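# Put the two closest-weight pistons in the steel tray

## Task

Of the five pistons, choose the pair whose weights are nearest to each other and set both inside the steel parts tray. None of the remaining three may touch the tray or hang over it. The tray must end up lying flat on the bench. Everything must stay in place without the robot holding it. At the end, open the grippers and pull the arms away.

## Robot and tools

ROBOT. There are two six-joint arms, left_arm and right_arm, each with a parallel gripper. Both arm bases are given in the scene frame. left_arm sits at (+0.125, +0.541, +0.119) m with quat_wxyz (+0.437, 0, 0, -0.899). right_arm sits at (-0.159, -0.503, +0.134) m with quat_wxyz (+0.611, 0, 0, +0.792). The two arms face each other across the table.

SCENE FRAME. The origin is the table centre. The table top is at z = +0.020 m and +z points up. left_arm's base is on the +y side. The names left and right label the arms only; they do not refer to sides of any image.

GRIPPER GEOMETRY. The fingers extend along the gripper's +x axis and close along its y axis. end_effector_position is the point midway between the finger pads, about 3 to 4 cm short of the fingertips.

execute_actions. The argument actions is a list holding zero or one item. An empty list sends nothing and simply reports the current state. An action item holds rows and optional steps. rows is 1 to 15 rows, and each row drives one control step of 1/30 s. steps is at most 15 and defaults to 15. If there are fewer rows than steps, the final row is repeated. A wait item has only steps (1 to 300). It returns once that many steps have passed since the previous result, and your reply time counts toward them. The optional pictures flag (true/false) turns camera images in the result on or off. A refused call sends nothing at all.

ROW LAYOUT. Each row is a single list of 14 numbers, each in [-1, 1], covering both arms even if only one moves. The first seven belong to left_arm: waist, shoulder, elbow, wrist pitch, wrist yaw, wrist roll, opening. The last seven are the same for right_arm. The six joint numbers are offsets, not poses. They are measured from that arm's joint angles in the latest result that lists them. Before any such result in the scene, and for second or later calls within one reply, they are measured from where the arm is when the action starts. They are never measured from the preceding row. Scale: 1.0 equals 0.9615 rad for waist, shoulder and elbow; 1.713 rad for wrist pitch; 1.767 rad for wrist yaw; 1.728 rad for wrist roll. An all-zero row is not a hold. It pulls the arm back to the reference angles.

OPENING. The seventh number of each arm is an absolute setting. +1 is fully open. Empty fingers meet at about -0.80, and anything lower down to -1 closes no further. A full close takes at least about 0.5 s.

JOINT RANGES (rad), for both arms: waist -3.054 to 3.054; shoulder 0.000 to 3.142; elbow 0.000 to 2.356; wrist pitch -1.571 to 1.571; wrist yaw -1.571 to 1.571; wrist roll -3.142 to 3.142. A call asking any joint to go more than 0.010 rad outside its range is refused. True ends can differ by up to 0.010 rad. A request past the real end is cut off at that end, and the result then reports "joint sent to its limit". That line may refer to an earlier action that is still running. If the line is missing, the joint may still be at its end.

MOTION. Joint speed is capped. Each step, a joint's target may lead its measured angle by at most 0.211 rad for waist, shoulder and elbow, 0.213 for pitch, 0.267 for yaw and 0.228 for roll. If an arm's targets would carry its gripper more than 70 mm from where it is, all of its targets are shrunk back. Friction can leave joints short of the command, especially at long reach, and tiny moves may not happen. Check joint readings after each move. Between calls the arms keep heading toward the last row sent, until everything nearly stops or a step is HELD. After that, only a new action moves them farther.

RESULT LINES. The state line lists each gripper's end_effector_position (m), end_effector_quat_wxyz and velocities (m/s, rad/s) in the scene frame. The printed position can be off, more so at long reach. Joint positions and Joint velocities give one block per arm: six joints (rad, rad/s), then the pad gap (m, m/s; 0.088 m fully open). grip_measured is the measured opening on the command scale. It can be off by about 1 mm per gripper. When squeezing a hard part it reads up to about 3 mm (0.061) narrower than the pads really are. To hold a part, command about 0.07 below grip_measured; a smaller gap grips more gently. Parts under about 3 mm wide get less force. Pad force tops out around 34 to 49 N. "joint command not followed" means the clearance check altered or blocked joint targets on some steps. HELD marks steps where your row was not fully sent. MOTOR HOT warns from 50 °C. At 95 °C an OVER-TEMPERATURE FAULT holds the arm. If it does not cool within 30 to 60 s, that arm and its gripper lose power and go limp. Holding loads builds heat, even while you think.

LOADS. Joint load limits (N m): waist 16.8, shoulder 20.8, elbow 20.8, wrist pitch 5.49, wrist yaw 5.47, wrist roll 5.13. A held part's weight counts toward these. Hitting a limit stops that arm for 10 s and drops the rest of the call.

CAMERAS. cam_high, cam_left_wrist and cam_right_wrist each give 504x504 images. zoom_image takes camera and region [x0, y0, x1, y1] in that camera's pixels, with (0, 0) at the top-left. The region can be at most 504 by 504. It returns an enlarged view of the latest image.

OTHER TOOLS. read_manual (section "licences") only returns licence text. finished_scene takes scene, the current scene number. It ends the scene for good and reports whether the goal was met. Call it only after releasing the parts and moving clear. Replying without any tool call ends everything.

AVOID. Never let anything leave the table. Keep the arms from striking or pressing on each other. Avoid drops, slams, hard hits and hard shoves. Expect occasional tugs on a held part or pushes on loose objects, so grip firmly and re-check positions.

Each tool is called by a JSON object that holds its "api" and its "payload", one argument or row to a line.

## Session

{"api": "execute_actions", "payload": {
  "actions": []
}}

Scene clock: 0.00 s of 12600.00 s.
left_arm: end_effector_position=(+0.3136, +0.0837, +0.2523) grip_measured=+0.824 end_effector_quat_wxyz=(+0.447, +0.746, -0.022, -0.493) end_effector_velocity=(-0.001, +0.003, -0.002) end_effector_angular_velocity=(+0.017, -0.005, -0.003) | right_arm: end_effector_position=(+0.0481, -0.4325, +0.3196) grip_measured=+0.821 end_effector_quat_wxyz=(+0.049, -0.896, -0.065, +0.437) end_effector_velocity=(-0.001, -0.002, -0.001) end_effector_angular_velocity=(-0.012, +0.003, -0.001)
Joint positions: left_arm=[ 0.945  1.93   1.459 -0.405 -0.371  1.326  0.079] | right_arm=[-1.445  0.804  0.811 -0.899  0.08  -2.812  0.079]
Joint velocities: left_arm=[-0.002 -0.002 -0.007 -0.007 -0.007  0.007  0.   ] | right_arm=[-0.002 -0.002 -0.002 -0.007  0.007 -0.007 -0.   ]
Motor temperatures (°C, as the motors report them): left_arm=[23 25 31 29 22 21] | right_arm=[22 38 27 26 23 25]
Heat: left arm: hottest elbow 31 °C (+0.0 °C/min); right arm: hottest shoulder 38 °C (+0.0 °C/min).

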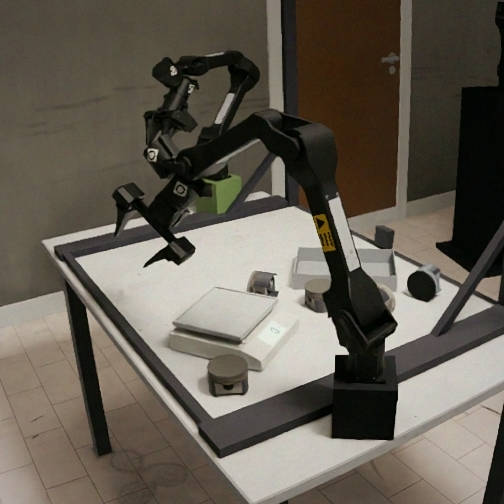

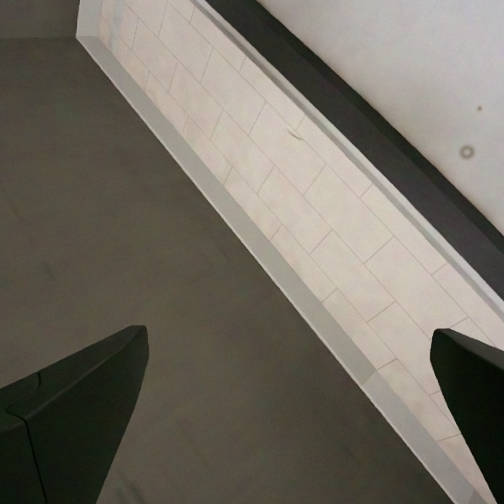

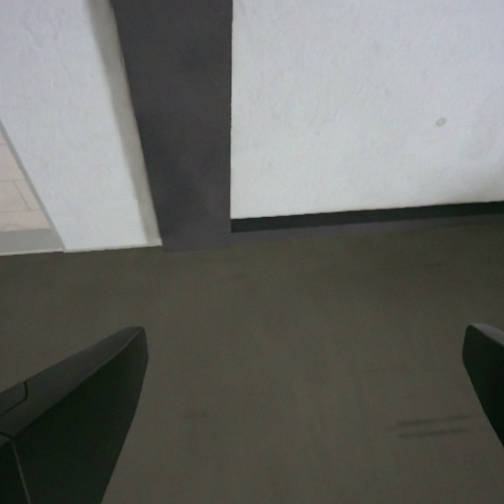

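{"api": "execute_actions", "payload": {
  "actions": [
    {"rows":[[-0.15,-0.655,-0.061,-0.534,0.21,-0.768,1,0,0,0,0,0,0,0.82]]}
  ],
  "pictures": false
}}

{"api": "execute_actions", "payload": {
  "actions": [
    {"steps":22}
  ]
}}

{"api": "execute_actions", "payload": {
  "actions": [
    {"rows":[[-0.83,0,0,0,0,0,1,0,0,0,0,0,0,0.82]]}
  ],
  "pictures": false
}}

{"api": "execute_actions", "payload": {
  "actions": [
    {"steps":15}
  ]
}}

Scene clock: 6.10 s of 12600.00 s.
left_arm: end_effector_position=(+0.1646, +0.2529, +0.3693) grip_measured=+0.984 end_effector_quat_wxyz=(+0.549, +0.482, +0.250, -0.636) end_effector_velocity=(-0.065, +0.440, +0.044) end_effector_angular_velocity=(+0.749, +1.105, +1.833) | right_arm: end_effector_position=(+0.0481, -0.4325, +0.3196) grip_measured=+0.821 end_effector_quat_wxyz=(+0.049, -0.896, -0.065, +0.437) end_effector_velocity=(-0.004, -0.001, -0.004) end_effector_angular_velocity=(-0.009, +0.026, +0.008)
Joint positions: left_arm=[ 0.798  1.313  1.418 -1.196 -0.006  0.463  0.087] | right_arm=[-1.445  0.804  0.811 -0.899  0.08  -2.812  0.079]
Joint velocities: left_arm=[-0.002 -0.794 -0.002 -1.692  0.037 -2.088  0.   ] | right_arm=[-0.002  0.002 -0.002 -0.022 -0.007 -0.007 -0.   ]
Motor temperatures (°C, as the motors report them): left_arm=[23 27 31 29 22 21] | right_arm=[22 38 28 26 23 25]
Heat: left arm: hottest elbow 31 °C (+0.0 °C/min); right arm: hottest shoulder 38 °C (+0.0 °C/min).
Steps of this call (steps 1 to 90: nothing new was sent; then 2.60 s passed at rest; steps 91 to 105: all 15 steps of this action). Readings (joint positions):
91: left_arm=[0.942 1.913 1.457 -0.427 -0.340 1.291] | right_arm=[-1.445 0.804 0.811 -0.899 0.080 -2.812]
92: left_arm=[0.930 1.891 1.448 -0.477 -0.287 1.245] | right_arm=[-1.445 0.804 0.811 -0.899 0.080 -2.812]
94: left_arm=[0.887 1.830 1.429 -0.566 -0.184 1.155] | right_arm=[-1.445 0.804 0.811 -0.899 0.080 -2.812]
98: left_arm=[0.808 1.653 1.418 -0.775 -0.048 0.929] | right_arm=[-1.445 0.804 0.811 -0.899 0.080 -2.812]
105: the state above

Scene clock: 6.83 s of 12600.00 s.
left_arm: end_effector_position=(+0.1606, +0.2802, +0.3606) grip_measured=+0.985 end_effector_quat_wxyz=(+0.621, +0.373, +0.425, -0.543) end_effector_velocity=(+0.002, +0.005, -0.002) end_effector_angular_velocity=(+0.025, -0.020, -0.001) | right_arm: end_effector_position=(+0.0481, -0.4325, +0.3196) grip_measured=+0.821 end_effector_quat_wxyz=(+0.049, -0.896, -0.065, +0.437) end_effector_velocity=(-0.002, +0.001, -0.002) end_effector_angular_velocity=(-0.002, +0.008, +0.013)
Joint positions: left_arm=[ 0.798  1.294  1.41  -1.317 -0.003  0.001  0.087] | right_arm=[-1.445  0.804  0.811 -0.899  0.08  -2.812  0.079]
Joint velocities: left_arm=[-0.002 -0.002 -0.002 -0.022 -0.022  0.007 -0.   ] | right_arm=[ 0.002 -0.002 -0.002 -0.007 -0.007 -0.007 -0.   ]
Motor temperatures (°C, as the motors report them): left_arm=[23 27 31 29 22 21] | right_arm=[22 38 28 26 23 25]
Heat: left arm: hottest elbow 31 °C (+0.0 °C/min); right arm: hottest shoulder 38 °C (+0.0 °C/min).
Steps of this call (steps 1 to 22: the robot went on to your last target). Readings (joint positions):
1: left_arm=[0.798 1.293 1.418 -1.243 -0.005 0.393] | right_arm=[-1.445 0.804 0.811 -0.899 0.080 -2.812]
2: left_arm=[0.798 1.286 1.418 -1.270 -0.004 0.323] | right_arm=[-1.445 0.804 0.811 -0.899 0.080 -2.812]
4: left_arm=[0.798 1.289 1.416 -1.291 -0.003 0.184] | right_arm=[-1.445 0.804 0.811 -0.899 0.080 -2.812]
8: left_arm=[0.798 1.294 1.410 -1.313 -0.003 0.037] | right_arm=[-1.445 0.804 0.811 -0.899 0.080 -2.812]
22: the state above

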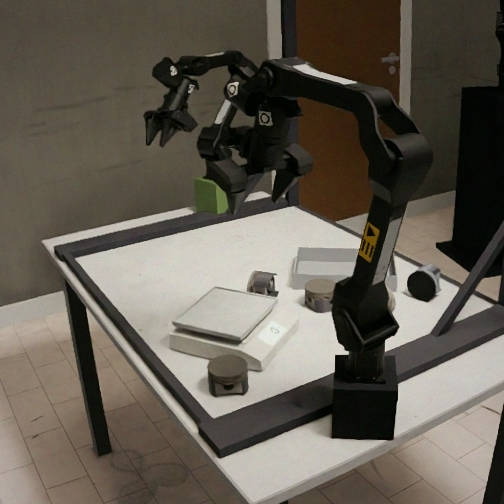

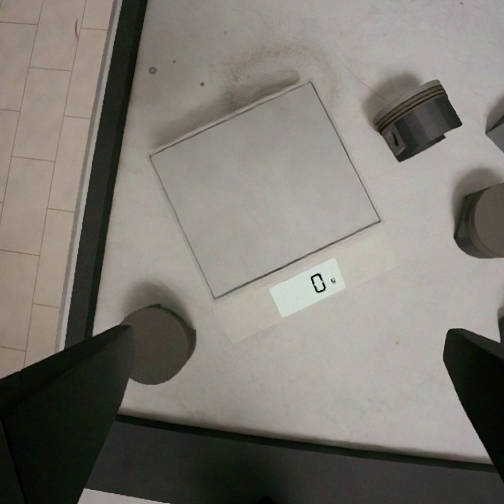

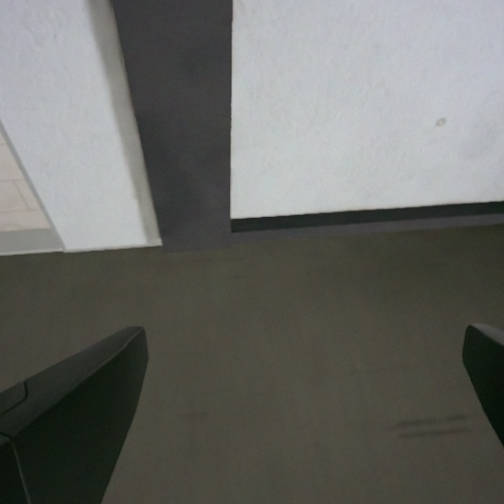

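Scene clock: 7.33 s of 12600.00 s.
left_arm: end_effector_position=(-0.0346, +0.3319, +0.3606) grip_measured=+0.985 end_effector_quat_wxyz=(+0.365, +0.506, +0.252, -0.740) end_effector_velocity=(-0.035, +0.029, -0.002) end_effector_angular_velocity=(-0.018, -0.043, -0.177) | right_arm: end_effector_position=(+0.0481, -0.4325, +0.3196) grip_measured=+0.821 end_effector_quat_wxyz=(+0.049, -0.896, -0.065, +0.437) end_effector_velocity=(-0.002, +0.002, +0.000) end_effector_angular_velocity=(+0.010, +0.007, +0.017)
Joint positions: left_arm=[ 0.014  1.294  1.41  -1.317  0.004  0.     0.087] | right_arm=[-1.445  0.804  0.811 -0.899  0.08  -2.812  0.079]
Joint velocities: left_arm=[-0.203  0.002 -0.002 -0.007 -0.051 -0.007 -0.   ] | right_arm=[-0.002 -0.002  0.002 -0.007 -0.022 -0.007 -0.   ]
Motor temperatures (°C, as the motors report them): left_arm=[23 27 31 29 22 21] | right_arm=[22 38 28 26 23 25]
Heat: left arm: hottest elbow 31 °C (+0.0 °C/min); right arm: hottest shoulder 38 °C (+0.0 °C/min).
Steps of this call (steps 1 to 15: all 15 steps of this action). Readings (joint positions):
1: left_arm=[0.775 1.294 1.410 -1.317 -0.017 -0.002] | right_arm=[-1.445 0.804 0.811 -0.899 0.080 -2.812]
2: left_arm=[0.718 1.294 1.410 -1.317 -0.016 -0.002] | right_arm=[-1.445 0.804 0.811 -0.899 0.080 -2.812]
4: left_arm=[0.585 1.294 1.410 -1.317 -0.004 -0.002] | right_arm=[-1.445 0.804 0.811 -0.899 0.080 -2.812]
8: left_arm=[0.325 1.294 1.410 -1.317 -0.004 -0.001] | right_arm=[-1.445 0.804 0.811 -0.899 0.080 -2.812]
15: the state above

Scene clock: 7.83 s of 12600.00 s.
left_arm: end_effector_position=(-0.0363, +0.3332, +0.3606) grip_measured=+0.985 end_effector_quat_wxyz=(+0.362, +0.508, +0.248, -0.741) end_effector_velocity=(+0.005, -0.001, -0.001) end_effector_angular_velocity=(-0.007, -0.021, +0.045) | right_arm: end_effector_position=(+0.0481, -0.4325, +0.3196) grip_measured=+0.821 end_effector_quat_wxyz=(+0.049, -0.896, -0.065, +0.437) end_effector_velocity=(-0.001, -0.002, -0.001) end_effector_angular_velocity=(-0.012, +0.003, -0.001)
Joint positions: left_arm=[ 0.004  1.294  1.41  -1.317 -0.     0.     0.087] | right_arm=[-1.445  0.804  0.811 -0.899  0.08  -2.812  0.079]
Joint velocities: left_arm=[-0.002 -0.002 -0.002 -0.007 -0.037 -0.037  0.   ] | right_arm=[-0.002 -0.002 -0.002 -0.007  0.007 -0.007 -0.   ]
Motor temperatures (°C, as the motors report them): left_arm=[23 27 31 29 22 21] | right_arm=[22 38 28 26 23 25]
Heat: left arm: hottest elbow 31 °C (+0.0 °C/min); right arm: hottest shoulder 38 °C (+0.0 °C/min).
Steps of this call (steps 1 to 15: the robot went on to your last target). Readings (joint positions):
1: left_arm=[0.010 1.294 1.410 -1.317 0.002 0.000] | right_arm=[-1.445 0.804 0.811 -0.899 0.080 -2.812]
2: left_arm=[0.008 1.294 1.410 -1.317 0.001 0.000] | right_arm=[-1.445 0.804 0.811 -0.899 0.080 -2.812]
4: left_arm=[0.006 1.294 1.410 -1.317 -0.000 0.000] | right_arm=[-1.445 0.804 0.811 -0.899 0.080 -2.812]
8: left_arm=[0.005 1.294 1.410 -1.317 -0.000 0.000] | right_arm=[-1.445 0.804 0.811 -0.899 0.080 -2.812]
15: the state above

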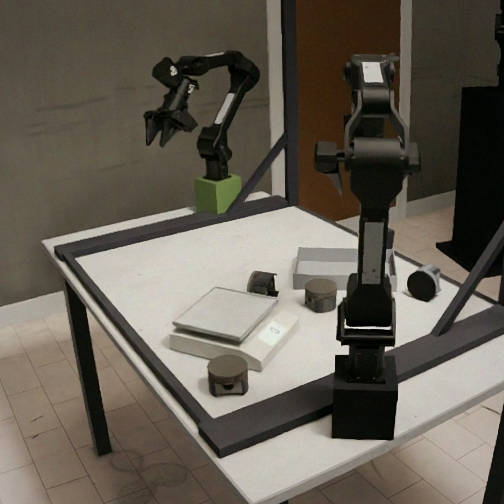

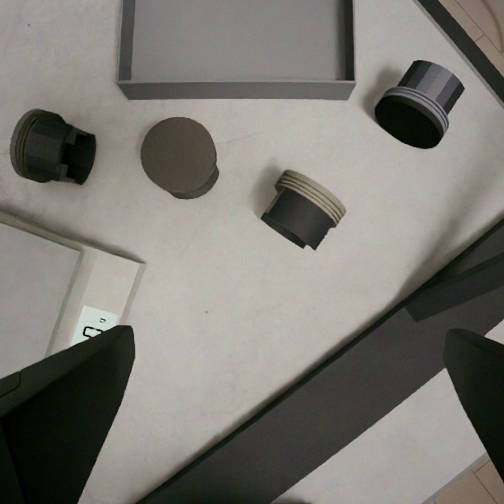

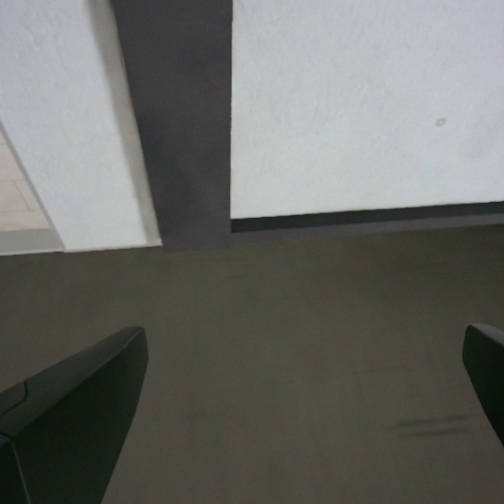

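{"api": "execute_actions", "payload": {
  "actions": []
}}

Scene clock: 23.90 s of 12600.00 s.
left_arm: end_effector_position=(-0.0363, +0.3332, +0.3606) grip_measured=+0.985 end_effector_quat_wxyz=(+0.362, +0.508, +0.248, -0.741) end_effector_velocity=(-0.000, +0.003, -0.001) end_effector_angular_velocity=(+0.008, -0.001, -0.012) | right_arm: end_effector_position=(+0.0481, -0.4325, +0.3196) grip_measured=+0.821 end_effector_quat_wxyz=(+0.049, -0.896, -0.065, +0.437) end_effector_velocity=(+0.000, +0.002, +0.003) end_effector_angular_velocity=(+0.027, -0.008, +0.001)
Joint positions: left_arm=[ 0.004  1.294  1.41  -1.317 -0.     0.     0.087] | right_arm=[-1.445  0.804  0.811 -0.899  0.08  -2.812  0.079]
Joint velocities: left_arm=[-0.002 -0.002 -0.002 -0.007  0.007  0.007 -0.   ] | right_arm=[-0.007 -0.007  0.002  0.007 -0.022  0.007 -0.   ]
Motor temperatures (°C, as the motors report them): left_arm=[23 27 33 29 22 21] | right_arm=[22 37 30 27 23 25]
Heat: left arm: hottest elbow 33 °C (+5.0 °C/min); right arm: hottest shoulder 37 °C (-2.5 °C/min).
Steps of this call (steps 1 to 15: the robot went on to your last target; steps 16 to 90: nothing new was sent; then 13.07 s passed at rest). Readings (joint positions):
1: left_arm=[0.004 1.294 1.410 -1.317 -0.000 0.000] | right_arm=[-1.445 0.804 0.811 -0.899 0.080 -2.812]
2: left_arm=[0.004 1.294 1.410 -1.317 -0.000 0.000] | right_arm=[-1.445 0.804 0.811 -0.899 0.080 -2.812]
4: left_arm=[0.004 1.294 1.410 -1.317 -0.000 0.000] | right_arm=[-1.445 0.804 0.811 -0.899 0.080 -2.812]
8: left_arm=[0.004 1.294 1.410 -1.317 -0.000 0.000] | right_arm=[-1.445 0.804 0.811 -0.899 0.080 -2.812]
90: the state above
All arms were judged still, so your last target was given up. Only a new action makes them travel on or press farther. Fingers that are still opening or closing keep moving.

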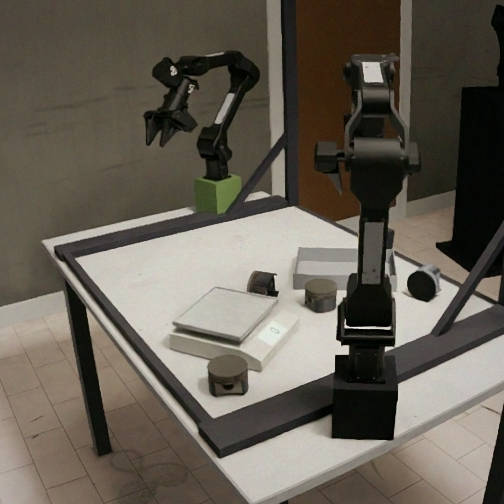

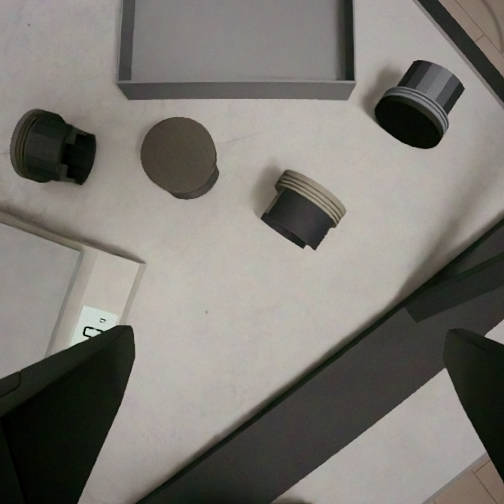

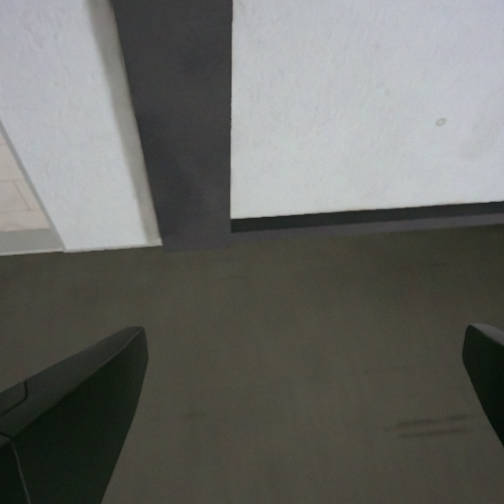

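{"api": "execute_actions", "payload": {
  "actions": [
    {"rows":[[0.02,0.05,0.03,0.01,0,0,1,0,0,0,0,0,0,0.82],[0.04,0.12,0.06,0.02,0,0,1,0,0,0,0,0,0,0.82],[0.07,0.2,0.09,0.04,0,0,1,0,0,0,0,0,0,0.82],[0.1,0.28,0.12,0.05,0,0,1,0,0,0,0,0,0,0.82],[0.13,0.36,0.15,0.07,0,0,1,0,0,0,0,0,0,0.82],[0.16,0.44,0.17,0.08,0,0,1,0,0,0,0,0,0,0.82],[0.18,0.52,0.187,0.1,0,0,1,0,0,0,0,0,0,0.82],[0.204,0.6,0.187,0.11,0,0,1,0,0,0,0,0,0,0.82],[0.204,0.68,0.187,0.12,0,0,1,0,0,0,0,0,0,0.82],[0.204,0.75,0.187,0.13,0,0,1,0,0,0,0,0,0,0.82],[0.204,0.8,0.187,0.141,0,0,1,0,0,0,0,0,0,0.82],[0.204,0.824,0.187,0.141,0,0,1,0,0,0,0,0,0,0.82]]}
  ],
  "pictures": false
}}

{"api": "execute_actions", "payload": {
  "actions": [
    {"steps":20}
  ]
}}

Scene clock: 34.37 s of 12600.00 s.
left_arm: end_effector_position=(-0.0515, +0.1891, +0.2011) grip_measured=+0.985 end_effector_quat_wxyz=(+0.385, +0.580, +0.357, -0.623) end_effector_velocity=(+0.003, +0.006, -0.473) end_effector_angular_velocity=(+1.046, -0.534, +0.005) | right_arm: end_effector_position=(+0.0481, -0.4325, +0.3196) grip_measured=+0.821 end_effector_quat_wxyz=(+0.049, -0.896, -0.065, +0.437) end_effector_velocity=(-0.002, -0.000, -0.001) end_effector_angular_velocity=(-0.000, +0.003, +0.008)
Joint positions: left_arm=[ 0.199  1.999  1.584 -1.084 -0.001  0.     0.087] | right_arm=[-1.445  0.804  0.811 -0.899  0.08  -2.812  0.079]
Joint velocities: left_arm=[-0.002  1.267 -0.002  0.095 -0.007 -0.007 -0.   ] | right_arm=[-0.002 -0.007 -0.002 -0.007 -0.007 -0.007 -0.   ]
Motor temperatures (°C, as the motors report them): left_arm=[23 27 33 29 22 21] | right_arm=[22 37 30 28 23 25]
Heat: left arm: hottest elbow 33 °C (+3.5 °C/min); right arm: hottest shoulder 37 °C (-1.7 °C/min).
Steps of this call (steps 1 to 90: nothing new was sent; then 6.97 s passed at rest; steps 91 to 105: all 15 steps of this action). Readings (joint positions):
91: left_arm=[0.005 1.300 1.413 -1.317 -0.000 0.000] | right_arm=[-1.445 0.804 0.811 -0.899 0.080 -2.812]
92: left_arm=[0.011 1.318 1.424 -1.316 -0.000 0.000] | right_arm=[-1.445 0.804 0.811 -0.899 0.080 -2.812]
94: left_arm=[0.041 1.397 1.473 -1.277 0.001 0.000] | right_arm=[-1.445 0.804 0.811 -0.899 0.080 -2.812]
98: left_arm=[0.137 1.629 1.561 -1.177 0.001 0.000] | right_arm=[-1.445 0.804 0.811 -0.899 0.080 -2.812]
105: the state above

Scene clock: 35.03 s of 12600.00 s.
left_arm: end_effector_position=(-0.0514, +0.1893, +0.1705) grip_measured=+0.985 end_effector_quat_wxyz=(+0.371, +0.602, +0.371, -0.602) end_effector_velocity=(-0.000, -0.001, +0.000) end_effector_angular_velocity=(-0.010, -0.003, +0.005) | right_arm: end_effector_position=(+0.0481, -0.4325, +0.3196) grip_measured=+0.821 end_effector_quat_wxyz=(+0.049, -0.896, -0.065, +0.437) end_effector_velocity=(-0.005, +0.001, -0.003) end_effector_angular_velocity=(+0.014, +0.023, +0.006)
Joint positions: left_arm=[ 0.199  2.083  1.588 -1.076 -0.001  0.     0.087] | right_arm=[-1.445  0.804  0.811 -0.899  0.08  -2.812  0.079]
Joint velocities: left_arm=[-0.002 -0.002 -0.002  0.007 -0.007 -0.007  0.   ] | right_arm=[-0.002 -0.007 -0.002 -0.022 -0.022  0.007 -0.   ]
Motor temperatures (°C, as the motors report them): left_arm=[23 27 33 29 22 21] | right_arm=[22 37 31 28 23 25]
Heat: left arm: hottest elbow 33 °C (+3.4 °C/min); right arm: hottest shoulder 37 °C (-1.7 °C/min).
Steps of this call (steps 1 to 20: the robot went on to your last target). Readings (joint positions):
1: left_arm=[0.199 2.035 1.584 -1.084 -0.001 0.000] | right_arm=[-1.445 0.804 0.811 -0.899 0.080 -2.812]
2: left_arm=[0.199 2.062 1.583 -1.084 -0.001 0.000] | right_arm=[-1.445 0.804 0.811 -0.899 0.080 -2.812]
4: left_arm=[0.199 2.084 1.582 -1.082 -0.001 0.000] | right_arm=[-1.445 0.804 0.811 -0.899 0.080 -2.812]
8: left_arm=[0.199 2.083 1.588 -1.076 -0.001 0.000] | right_arm=[-1.445 0.804 0.811 -0.899 0.080 -2.812]
20: the state above

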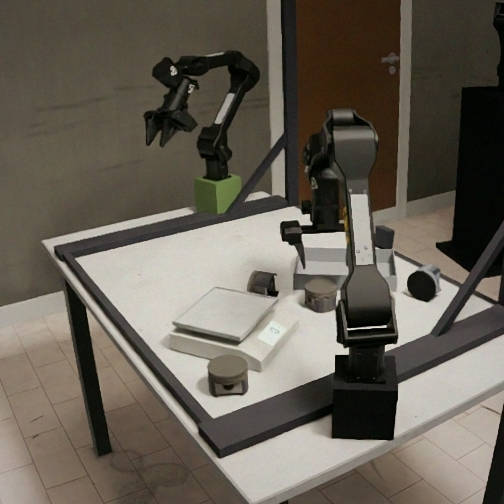

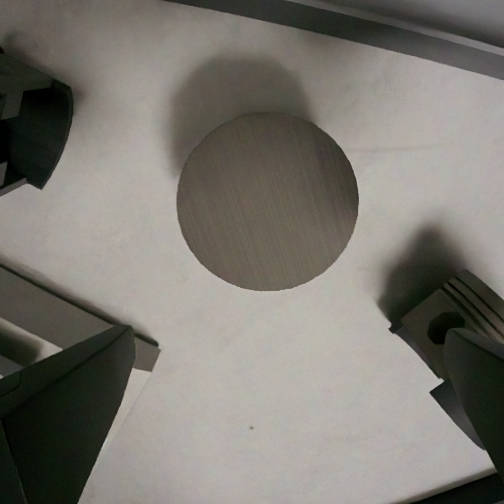

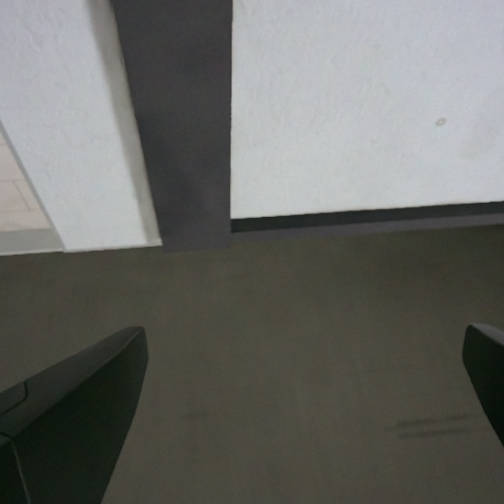

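{"api": "execute_actions", "payload": {
  "actions": [
    {"rows":[[0.005,0.02,0.03,0.01,0,0,1,0,0,0,0,0,0,0.82],[0.012,0.05,0.055,0.02,0,0,1,0,0,0,0,0,0,0.82],[0.012,0.08,0.071,0.03,0,0,1,0,0,0,0,0,0,0.82],[0.012,0.11,0.071,0.04,0,0,1,0,0,0,0,0,0,0.82],[0.012,0.135,0.071,0.046,0,0,1,0,0,0,0,0,0,0.82],[0.012,0.153,0.071,0.046,0,0,1,0,0,0,0,0,0,0.82]]}
  ]
}}

Scene clock: 41.37 s of 12600.00 s.
left_arm: end_effector_position=(-0.0600, +0.1640, +0.1337) grip_measured=+0.985 end_effector_quat_wxyz=(+0.375, +0.598, +0.372, -0.602) end_effector_velocity=(-0.004, -0.008, +0.004) end_effector_angular_velocity=(-0.036, +0.010, -0.010) | right_arm: end_effector_position=(+0.0481, -0.4325, +0.3196) grip_measured=+0.821 end_effector_quat_wxyz=(+0.049, -0.896, -0.065, +0.437) end_effector_velocity=(-0.001, -0.002, -0.000) end_effector_angular_velocity=(-0.002, +0.001, -0.013)
Joint positions: left_arm=[ 0.208  2.22   1.654 -0.998 -0.001  0.     0.087] | right_arm=[-1.445  0.804  0.811 -0.899  0.08  -2.812  0.079]
Joint velocities: left_arm=[-0.002 -0.002  0.012  0.022 -0.007  0.007 -0.   ] | right_arm=[-0.002 -0.007 -0.002 -0.007  0.007  0.007 -0.   ]
Motor temperatures (°C, as the motors report them): left_arm=[23 29 33 29 22 21] | right_arm=[22 36 31 28 23 25]
Heat: left arm: hottest elbow 33 °C (+2.9 °C/min); right arm: hottest shoulder 36 °C (-2.9 °C/min).
Steps of this call (steps 1 to 15: the robot went on to your last target; steps 16 to 90: nothing new was sent; then 2.83 s passed at rest; steps 91 to 105: all 15 steps of this action). Readings (joint positions):
91: left_arm=[0.199 2.083 1.591 -1.076 -0.001 0.000] | right_arm=[-1.445 0.804 0.811 -0.899 0.080 -2.812]
92: left_arm=[0.200 2.088 1.598 -1.072 -0.001 0.000] | right_arm=[-1.445 0.804 0.811 -0.899 0.080 -2.812]
94: left_arm=[0.202 2.115 1.627 -1.039 -0.001 0.000] | right_arm=[-1.445 0.804 0.811 -0.899 0.080 -2.812]
98: left_arm=[0.208 2.185 1.654 -1.005 -0.001 0.000] | right_arm=[-1.445 0.804 0.811 -0.899 0.080 -2.812]
105: the state above

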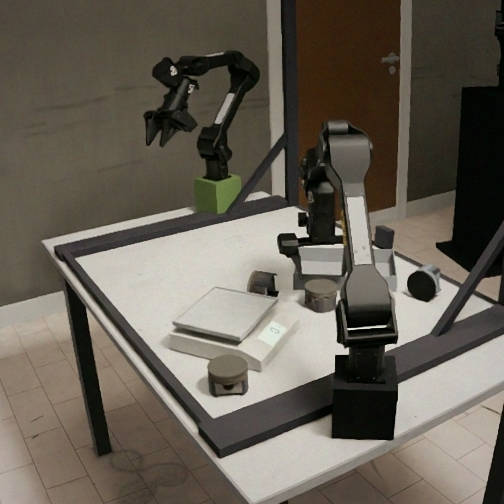

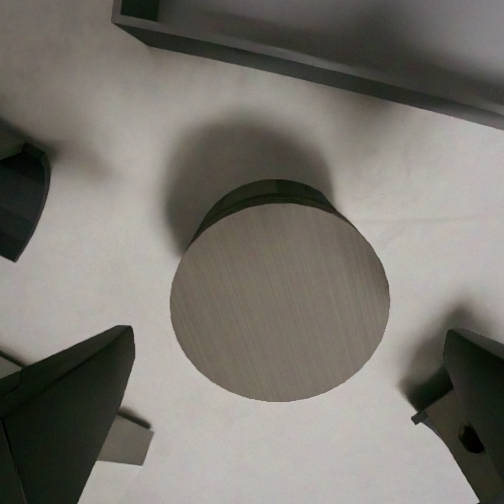

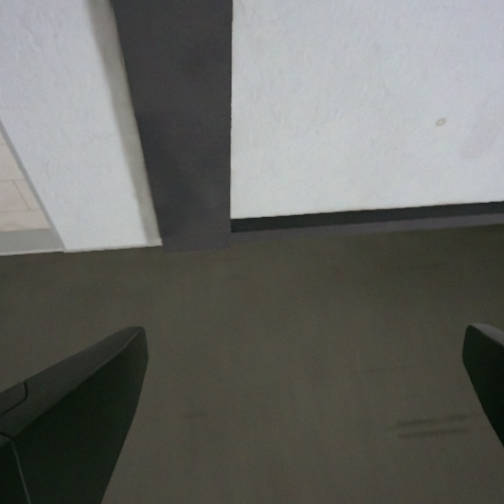

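{"api": "execute_actions", "payload": {
  "actions": [
    {"rows":[[0.005,0.02,-0.012,0.014,0,0,1,0,0,0,0,0,0,0.82],[0.005,0.03,-0.025,0.028,0,0,1,0,0,0,0,0,0,0.82],[0.005,0.045,-0.037,0.042,0,0,1,0,0,0,0,0,0,0.82],[0.005,0.06,-0.05,0.056,0,0,1,0,0,0,0,0,0,0.82],[0.005,0.075,-0.062,0.07,0,0,1,0,0,0,0,0,0,0.82],[0.005,0.088,-0.074,0.084,0,0,1,0,0,0,0,0,0,0.82]]}
  ]
}}

{"api": "execute_actions", "payload": {
  "actions": [
    {"rows":[[0,0,0,0,0,0,0.85,0,0,0,0,0,0,0.82],[0,0,0,0,0,0,0.75,0,0,0,0,0,0,0.82],[0,0,0,0,0,0,0.68,0,0,0,0,0,0,0.82],[0,0,0,0,0,0,0.64,0,0,0,0,0,0,0.82],[0,0,0,0,0,0,0.6,0,0,0,0,0,0,0.82],[0,0,0,0,0,0,0.56,0,0,0,0,0,0,0.82],[0,0,0,0,0,0,0.5,0,0,0,0,0,0,0.82]]}
  ]
}}

Scene clock: 50.00 s of 12600.00 s.
left_arm: end_effector_position=(-0.0604, +0.1620, +0.0888) grip_measured=+0.985 end_effector_quat_wxyz=(+0.376, +0.598, +0.372, -0.603) end_effector_velocity=(-0.003, -0.007, +0.000) end_effector_angular_velocity=(-0.036, +0.010, +0.005) | right_arm: end_effector_position=(+0.0481, -0.4325, +0.3196) grip_measured=+0.821 end_effector_quat_wxyz=(+0.049, -0.896, -0.065, +0.437) end_effector_velocity=(-0.002, +0.001, -0.002) end_effector_angular_velocity=(-0.011, +0.005, +0.024)
Joint positions: left_arm=[ 0.209  2.294  1.588 -0.856 -0.001  0.     0.087] | right_arm=[-1.445  0.804  0.811 -0.899  0.08  -2.812  0.079]
Joint velocities: left_arm=[-0.002 -0.002 -0.002  0.037 -0.007 -0.007 -0.   ] | right_arm=[ 0.002 -0.002 -0.002 -0.007 -0.007 -0.022 -0.   ]
Motor temperatures (°C, as the motors report them): left_arm=[23 30 33 28 22 21] | right_arm=[22 36 31 28 23 25]
Heat: left arm: hottest elbow 33 °C (+2.4 °C/min); right arm: hottest shoulder 36 °C (-2.4 °C/min).
Steps of this call (steps 1 to 15: the robot went on to your last target; steps 16 to 90: nothing new was sent; then 5.13 s passed at rest; steps 91 to 105: all 15 steps of this action). Readings (joint positions):
91: left_arm=[0.208 2.220 1.654 -0.995 -0.001 0.000] | right_arm=[-1.445 0.804 0.811 -0.899 0.080 -2.812]
92: left_arm=[0.208 2.221 1.652 -0.984 -0.001 0.000] | right_arm=[-1.445 0.804 0.811 -0.899 0.080 -2.812]
94: left_arm=[0.209 2.228 1.641 -0.945 -0.001 0.000] | right_arm=[-1.445 0.804 0.811 -0.899 0.080 -2.812]
98: left_arm=[0.209 2.268 1.608 -0.877 -0.001 0.000] | right_arm=[-1.445 0.804 0.811 -0.899 0.080 -2.812]
105: the state above

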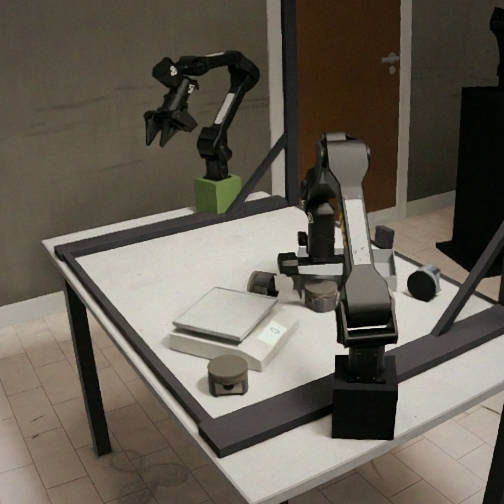

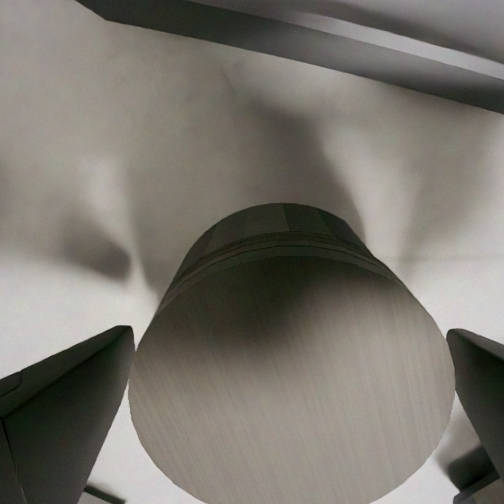

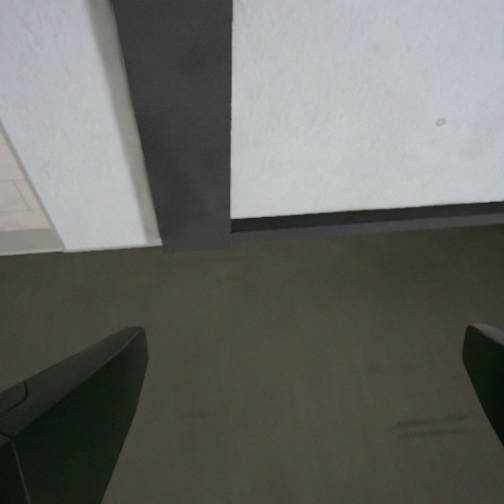

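Scene clock: 50.50 s of 12600.00 s.
left_arm: end_effector_position=(-0.0605, +0.1619, +0.0888) grip_measured=+0.596 end_effector_quat_wxyz=(+0.376, +0.597, +0.372, -0.603) end_effector_velocity=(-0.000, -0.001, +0.000) end_effector_angular_velocity=(-0.010, -0.003, +0.020) | right_arm: end_effector_position=(+0.0481, -0.4325, +0.3196) grip_measured=+0.821 end_effector_quat_wxyz=(+0.049, -0.896, -0.065, +0.437) end_effector_velocity=(-0.002, -0.000, -0.002) end_effector_angular_velocity=(+0.007, +0.010, -0.004)
Joint positions: left_arm=[ 0.209  2.294  1.588 -0.855 -0.001  0.     0.068] | right_arm=[-1.445  0.804  0.811 -0.899  0.08  -2.812  0.079]
Joint velocities: left_arm=[-0.002 -0.002 -0.002  0.007 -0.007 -0.022 -0.   ] | right_arm=[-0.002 -0.002 -0.002 -0.007 -0.007  0.007 -0.   ]
Motor temperatures (°C, as the motors report them): left_arm=[23 31 33 28 22 21] | right_arm=[22 36 32 28 23 25]
Heat: left arm: hottest elbow 33 °C (+2.4 °C/min); right arm: hottest shoulder 36 °C (-2.4 °C/min).
Steps of this call (steps 1 to 15: all 15 steps of this action). Readings (joint positions):
1: left_arm=[0.209 2.294 1.588 -0.855 -0.001 0.000] | right_arm=[-1.445 0.804 0.811 -0.899 0.080 -2.812]
2: left_arm=[0.209 2.294 1.588 -0.855 -0.001 0.000] | right_arm=[-1.445 0.804 0.811 -0.899 0.080 -2.812]
4: left_arm=[0.209 2.294 1.588 -0.855 -0.001 0.000] | right_arm=[-1.445 0.804 0.811 -0.899 0.080 -2.812]
8: left_arm=[0.209 2.294 1.588 -0.855 -0.001 0.000] | right_arm=[-1.445 0.804 0.811 -0.899 0.080 -2.812]
15: the state above

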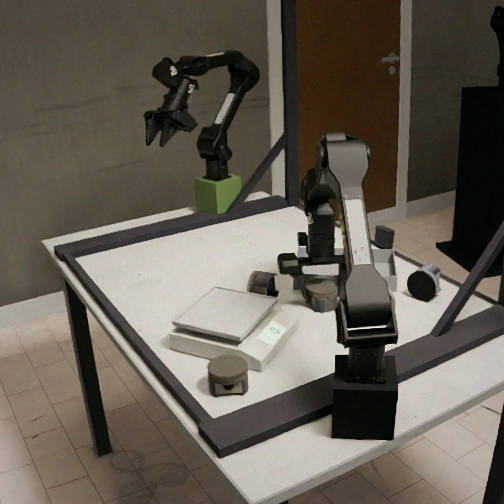

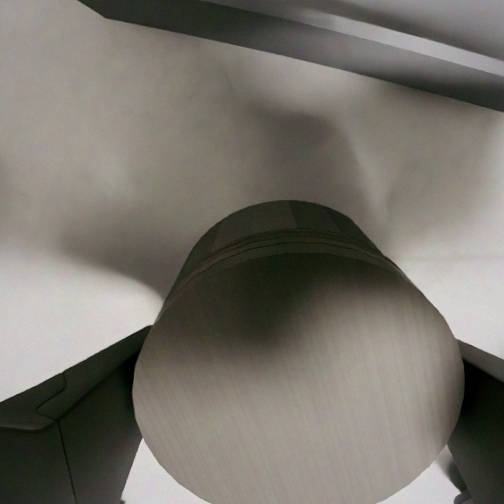

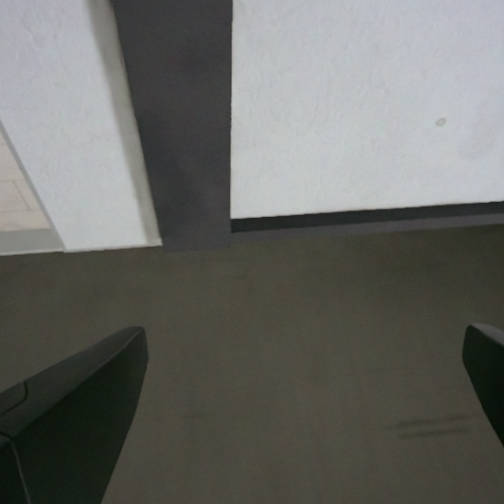

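{"api": "execute_actions", "payload": {
  "actions": [
    {"rows":[[0,-0.03,0,-0.015,0,0,0.5,0,0,0,0,0,0,0.82],[0,-0.07,0,-0.035,0,0,0.5,0,0,0,0,0,0,0.82],[0,-0.11,0,-0.055,0,0,0.5,0,0,0,0,0,0,0.82],[0,-0.15,0,-0.075,0,0,0.5,0,0,0,0,0,0,0.82],[0,-0.19,-0.01,-0.095,0,0,0.5,0,0,0,0,0,0,0.82],[0,-0.23,-0.02,-0.115,0,0,0.5,0,0,0,0,0,0,0.82],[0,-0.27,-0.035,-0.135,0,0,0.5,0,0,0,0,0,0,0.82],[0,-0.315,-0.053,-0.151,0,0,0.5,0,0,0,0,0,0,0.82]]}
  ],
  "pictures": false
}}

{"api": "execute_actions", "payload": {
  "actions": [
    {"rows":[[0.03,0,0,0,0,0,0.5,0,0,0,0,0,0,0.82],[0.08,0,0,0,0,0,0.5,0,0,0,0,0,0,0.82],[0.14,0,0,0,0,0,0.5,0,0,0,0,0,0,0.82],[0.2,0,0,0,0,0,0.5,0,0,0,0,0,0,0.82],[0.26,0,0,0,0,0,0.5,0,0,0,0,0,0,0.82],[0.32,0,0,0,0,0,0.5,0,0,0,0,0,0,0.82],[0.38,0,0,0,0,0,0.5,0,0,0,0,0,0,0.82],[0.44,0,0,0,0,0,0.5,0,0,0,0,0,0,0.82],[0.5,0,0,0,0,0,0.5,0,0,0,0,0,0,0.82],[0.55,0,0,0,0,0,0.5,0,0,0,0,0,0,0.82],[0.585,0,0,0,0,0,0.5,0,0,0,0,0,0,0.82],[0.604,0,0,0,0,0,0.5,0,0,0,0,0,0,0.82]]}
  ],
  "pictures": false
}}

{"api": "execute_actions", "payload": {
  "actions": [
    {"steps":10}
  ]
}}

Scene clock: 63.10 s of 12600.00 s.
left_arm: end_effector_position=(-0.0424, +0.1988, +0.1982) grip_measured=+0.596 end_effector_quat_wxyz=(+0.380, +0.590, +0.368, -0.610) end_effector_velocity=(+0.008, +0.027, -0.031) end_effector_angular_velocity=(+0.108, -0.028, +0.004) | right_arm: end_effector_position=(+0.0481, -0.4325, +0.3196) grip_measured=+0.821 end_effector_quat_wxyz=(+0.049, -0.896, -0.065, +0.437) end_effector_velocity=(-0.002, -0.000, -0.003) end_effector_angular_velocity=(-0.013, +0.010, +0.019)
Joint positions: left_arm=[ 0.209  1.984  1.554 -1.107 -0.001  0.     0.068] | right_arm=[-1.445  0.804  0.811 -0.899  0.08  -2.812  0.079]
Joint velocities: left_arm=[-0.002  0.007 -0.11   0.007  0.022 -0.007 -0.   ] | right_arm=[-0.002 -0.002 -0.007 -0.007 -0.007 -0.022 -0.   ]
Motor temperatures (°C, as the motors report them): left_arm=[23 33 33 28 22 21] | right_arm=[22 36 32 29 23 25]
Heat: left arm: hottest shoulder 33 °C (+2.0 °C/min); right arm: hottest shoulder 36 °C (-2.0 °C/min).
Steps of this call (steps 1 to 15: the robot went on to your last target; steps 16 to 90: nothing new was sent; then 9.10 s passed at rest; steps 91 to 105: all 15 steps of this action). Readings (joint positions):
91: left_arm=[0.209 2.292 1.588 -0.856 -0.001 0.000] | right_arm=[-1.445 0.804 0.811 -0.899 0.080 -2.812]
92: left_arm=[0.209 2.286 1.588 -0.867 -0.001 0.000] | right_arm=[-1.445 0.804 0.811 -0.899 0.080 -2.812]
94: left_arm=[0.209 2.258 1.587 -0.925 -0.001 0.000] | right_arm=[-1.445 0.804 0.811 -0.899 0.080 -2.812]
98: left_arm=[0.209 2.121 1.565 -1.040 -0.001 0.000] | right_arm=[-1.445 0.804 0.811 -0.899 0.080 -2.812]
105: the state above

Scene clock: 63.60 s of 12600.00 s.
left_arm: end_effector_position=(+0.1774, +0.1636, +0.1970) grip_measured=+0.596 end_effector_quat_wxyz=(+0.543, +0.462, +0.521, -0.470) end_effector_velocity=(+0.219, +0.034, +0.003) end_effector_angular_velocity=(+0.015, -0.020, +0.582) | right_arm: end_effector_position=(+0.0481, -0.4325, +0.3196) grip_measured=+0.821 end_effector_quat_wxyz=(+0.049, -0.896, -0.065, +0.437) end_effector_velocity=(-0.004, -0.003, -0.002) end_effector_angular_velocity=(-0.025, +0.010, +0.010)
Joint positions: left_arm=[ 0.798  1.986  1.552 -1.105 -0.012  0.     0.068] | right_arm=[-1.445  0.804  0.811 -0.899  0.08  -2.812  0.079]
Joint velocities: left_arm=[ 0.574 -0.007  0.002 -0.022 -0.022 -0.007  0.   ] | right_arm=[-0.002 -0.007 -0.002 -0.022  0.007 -0.022 -0.   ]
Motor temperatures (°C, as the motors report them): left_arm=[23 34 33 28 22 21] | right_arm=[22 36 32 29 23 25]
Heat: left arm: hottest shoulder 34 °C (+3.0 °C/min); right arm: hottest shoulder 36 °C (-2.0 °C/min).
Steps of this call (steps 1 to 15: all 15 steps of this action). Readings (joint positions):
1: left_arm=[0.211 1.985 1.553 -1.109 0.000 0.000] | right_arm=[-1.445 0.804 0.811 -0.899 0.080 -2.812]
2: left_arm=[0.218 1.986 1.551 -1.110 0.003 0.000] | right_arm=[-1.445 0.804 0.811 -0.899 0.080 -2.812]
4: left_arm=[0.264 1.986 1.551 -1.109 0.010 0.000] | right_arm=[-1.445 0.804 0.811 -0.899 0.080 -2.812]
8: left_arm=[0.462 1.986 1.552 -1.104 0.004 0.000] | right_arm=[-1.445 0.804 0.811 -0.899 0.080 -2.812]
15: the state above

Scene clock: 63.93 s of 12600.00 s.
left_arm: end_effector_position=(+0.1722, +0.1632, +0.1970) grip_measured=+0.596 end_effector_quat_wxyz=(+0.538, +0.462, +0.521, -0.475) end_effector_velocity=(+0.000, -0.001, +0.000) end_effector_angular_velocity=(-0.006, -0.008, +0.005) | right_arm: end_effector_position=(+0.0481, -0.4325, +0.3196) grip_measured=+0.821 end_effector_quat_wxyz=(+0.049, -0.896, -0.065, +0.437) end_effector_velocity=(-0.002, -0.000, -0.002) end_effector_angular_velocity=(-0.002, +0.008, +0.008)
Joint positions: left_arm=[ 0.788  1.986  1.552 -1.106 -0.001  0.     0.068] | right_arm=[-1.445  0.804  0.811 -0.899  0.08  -2.812  0.079]
Joint velocities: left_arm=[-0.002 -0.002 -0.002  0.007 -0.007 -0.007 -0.   ] | right_arm=[-0.002 -0.002 -0.002 -0.007 -0.007 -0.007 -0.   ]
Motor temperatures (°C, as the motors report them): left_arm=[23 34 33 28 22 21] | right_arm=[22 36 32 29 23 25]
Heat: left arm: hottest shoulder 34 °C (+3.0 °C/min); right arm: hottest shoulder 36 °C (-2.0 °C/min).
Steps of this call (steps 1 to 10: the robot went on to your last target). Readings (joint positions):
1: left_arm=[0.811 1.986 1.552 -1.105 -0.012 0.000] | right_arm=[-1.445 0.804 0.811 -0.899 0.080 -2.812]
2: left_arm=[0.814 1.986 1.552 -1.106 -0.012 0.000] | right_arm=[-1.445 0.804 0.811 -0.899 0.080 -2.812]
4: left_arm=[0.806 1.986 1.552 -1.106 -0.005 0.000] | right_arm=[-1.445 0.804 0.811 -0.899 0.080 -2.812]
8: left_arm=[0.788 1.986 1.552 -1.106 -0.001 0.000] | right_arm=[-1.445 0.804 0.811 -0.899 0.080 -2.812]
10: the state above

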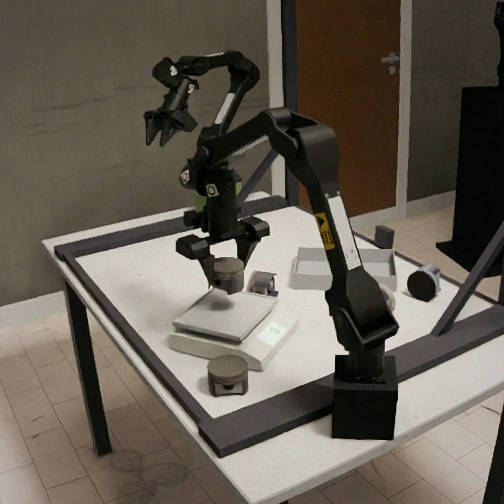

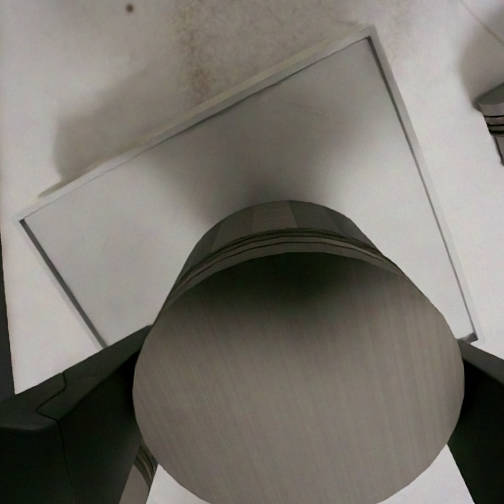

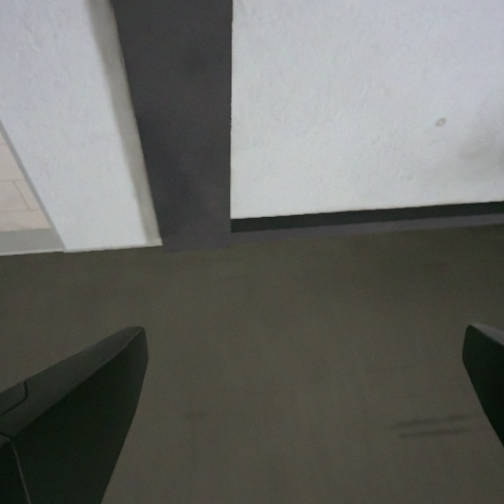

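{"api": "execute_actions", "payload": {
  "actions": [
    {"rows":[[0,0.015,0,0.005,0,0,0.5,0,0,0,0,0,0,0.82],[0,0.03,0,0.01,0,0,0.5,0,0,0,0,0,0,0.82],[0,0.045,0,0.015,0,0,0.5,0,0,0,0,0,0,0.82],[0,0.06,0,0.02,0,0,0.5,0,0,0,0,0,0,0.82],[0,0.075,0,0.027,0,0,0.5,0,0,0,0,0,0,0.82],[0,0.087,0,0.032,0,0,0.5,0,0,0,0,0,0,0.82],[0,0.097,0,0.037,0,0,0.5,0,0,0,0,0,0,0.82],[0,0.105,0,0.04,0,0,0.5,0,0,0,0,0,0,0.82]]}
  ]
}}

{"api": "zoom_image", "payload": {
  "camera": "cam_high",
  "region": [160,250,320,380]
}}

Scene clock: 71.13 s of 12600.00 s.
left_arm: end_effector_position=(+0.1734, +0.1541, +0.1620) grip_measured=+0.596 end_effector_quat_wxyz=(+0.530, +0.469, +0.530, -0.468) end_effector_velocity=(-0.001, -0.007, -0.002) end_effector_angular_velocity=(-0.032, +0.003, +0.005) | right_arm: end_effector_position=(+0.0481, -0.4325, +0.3196) grip_measured=+0.821 end_effector_quat_wxyz=(+0.049, -0.896, -0.065, +0.437) end_effector_velocity=(-0.004, +0.001, -0.005) end_effector_angular_velocity=(+0.001, +0.030, +0.017)
Joint positions: left_arm=[ 0.788  2.079  1.547 -1.04  -0.001  0.     0.068] | right_arm=[-1.445  0.804  0.811 -0.899  0.08  -2.812  0.079]
Joint velocities: left_arm=[-0.002  0.002 -0.002  0.037  0.007 -0.007 -0.   ] | right_arm=[-0.002  0.002 -0.002 -0.022 -0.022 -0.007 -0.   ]
Motor temperatures (°C, as the motors report them): left_arm=[23 34 34 28 22 21] | right_arm=[22 36 32 29 23 25]
Heat: left arm: hottest shoulder 34 °C (+2.0 °C/min); right arm: hottest shoulder 36 °C (-2.0 °C/min).
Steps of this call (steps 1 to 30: the robot went on to your last target; steps 31 to 160: nothing new was sent; then 1.37 s passed at rest; steps 161 to 175: all 15 steps of this action). Readings (joint positions):
161: left_arm=[0.788 1.994 1.547 -1.107 -0.001 0.000] | right_arm=[-1.445 0.804 0.811 -0.899 0.080 -2.812]
162: left_arm=[0.788 1.994 1.547 -1.104 -0.001 0.000] | right_arm=[-1.445 0.804 0.811 -0.899 0.080 -2.812]
164: left_arm=[0.788 2.003 1.547 -1.089 -0.001 0.000] | right_arm=[-1.445 0.804 0.811 -0.899 0.080 -2.812]
168: left_arm=[0.788 2.047 1.547 -1.055 -0.001 0.000] | right_arm=[-1.445 0.804 0.811 -0.899 0.080 -2.812]
175: the state above

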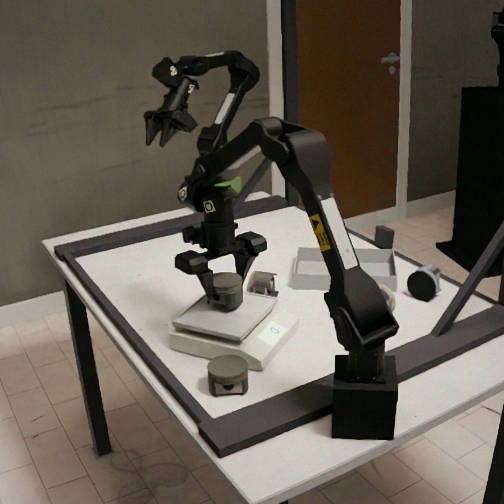

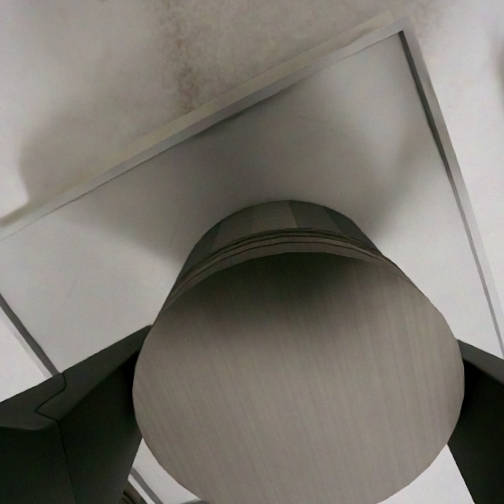

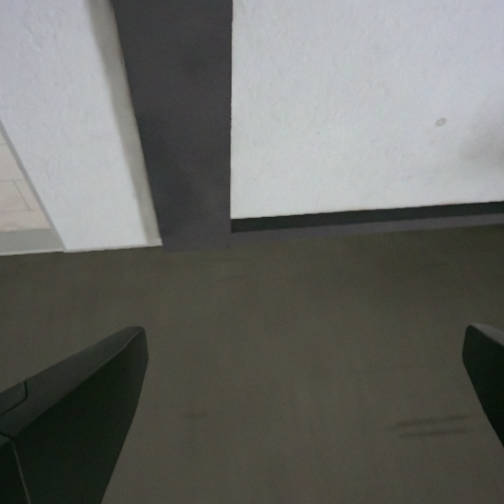

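Region (160, 250, 320, 380) of cam_high's 504x504 image, scaled by 3.150, with more detail than that image has; it fills the top 410 rows of this view, and the rest is white.

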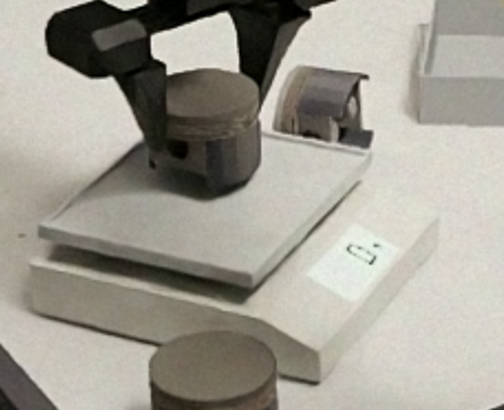

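{"api": "execute_actions", "payload": {
  "actions": [
    {"rows":[[0,0.012,-0.004,0.004,0,0,0.5,0,0,0,0,0,0,0.82],[0,0.02,-0.008,0.008,0,0,0.5,0,0,0,0,0,0,0.82],[0,0.026,-0.012,0.014,0,0,0.5,0,0,0,0,0,0,0.82],[0,0.032,-0.015,0.02,0,0,0.5,0,0,0,0,0,0,0.82]]}
  ]
}}

Scene clock: 74.50 s of 12600.00 s.
left_arm: end_effector_position=(+0.1738, +0.1505, +0.1534) grip_measured=+0.596 end_effector_quat_wxyz=(+0.531, +0.467, +0.528, -0.469) end_effector_velocity=(-0.001, +0.006, -0.002) end_effector_angular_velocity=(+0.028, -0.004, +0.005) | right_arm: end_effector_position=(+0.0481, -0.4325, +0.3196) grip_measured=+0.821 end_effector_quat_wxyz=(+0.049, -0.896, -0.065, +0.437) end_effector_velocity=(-0.002, -0.000, -0.002) end_effector_angular_velocity=(-0.011, +0.005, +0.019)
Joint positions: left_arm=[ 0.788  2.098  1.54  -1.007 -0.001  0.     0.068] | right_arm=[-1.445  0.804  0.811 -0.899  0.08  -2.812  0.079]
Joint velocities: left_arm=[-0.002  0.002 -0.002 -0.022 -0.007 -0.007 -0.   ] | right_arm=[-0.002 -0.002 -0.002 -0.007 -0.007 -0.022 -0.   ]
Motor temperatures (°C, as the motors report them): left_arm=[23 35 34 28 22 21] | right_arm=[22 36 33 29 23 25]
Heat: left arm: hottest shoulder 35 °C (+3.0 °C/min); right arm: hottest shoulder 36 °C (-1.0 °C/min).
Steps of this call (steps 1 to 15: the robot went on to your last target; steps 16 to 86: nothing new was sent; steps 87 to 101: all 15 steps of this action). Readings (joint positions):
87: left_arm=[0.788 2.079 1.547 -1.038 -0.001 0.000] | right_arm=[-1.445 0.804 0.811 -0.899 0.080 -2.812]
88: left_arm=[0.788 2.080 1.547 -1.037 -0.001 0.000] | right_arm=[-1.445 0.804 0.811 -0.899 0.080 -2.812]
90: left_arm=[0.788 2.084 1.546 -1.024 -0.001 0.000] | right_arm=[-1.445 0.804 0.811 -0.899 0.080 -2.812]
94: left_arm=[0.788 2.094 1.543 -1.011 -0.001 0.000] | right_arm=[-1.445 0.804 0.811 -0.899 0.080 -2.812]
101: the state above

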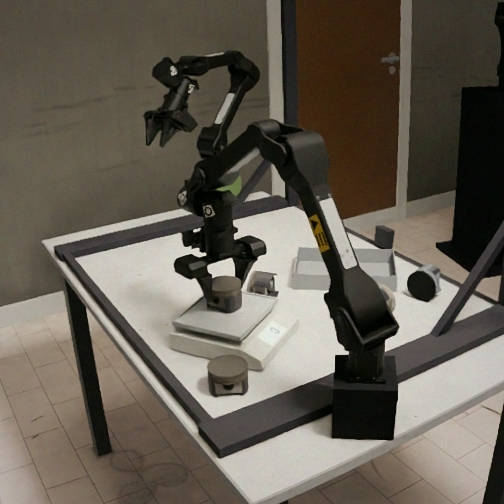

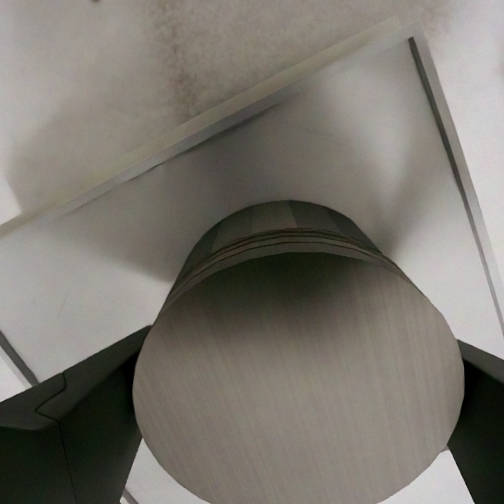

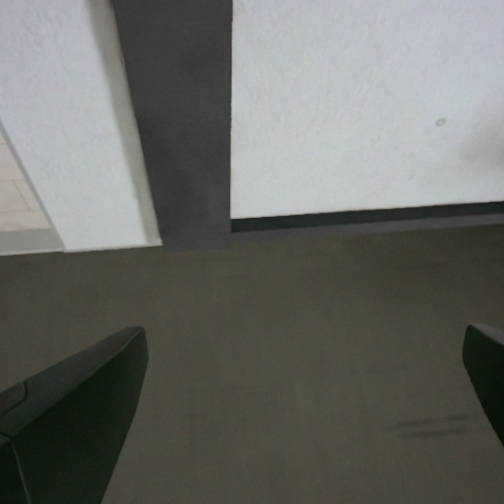

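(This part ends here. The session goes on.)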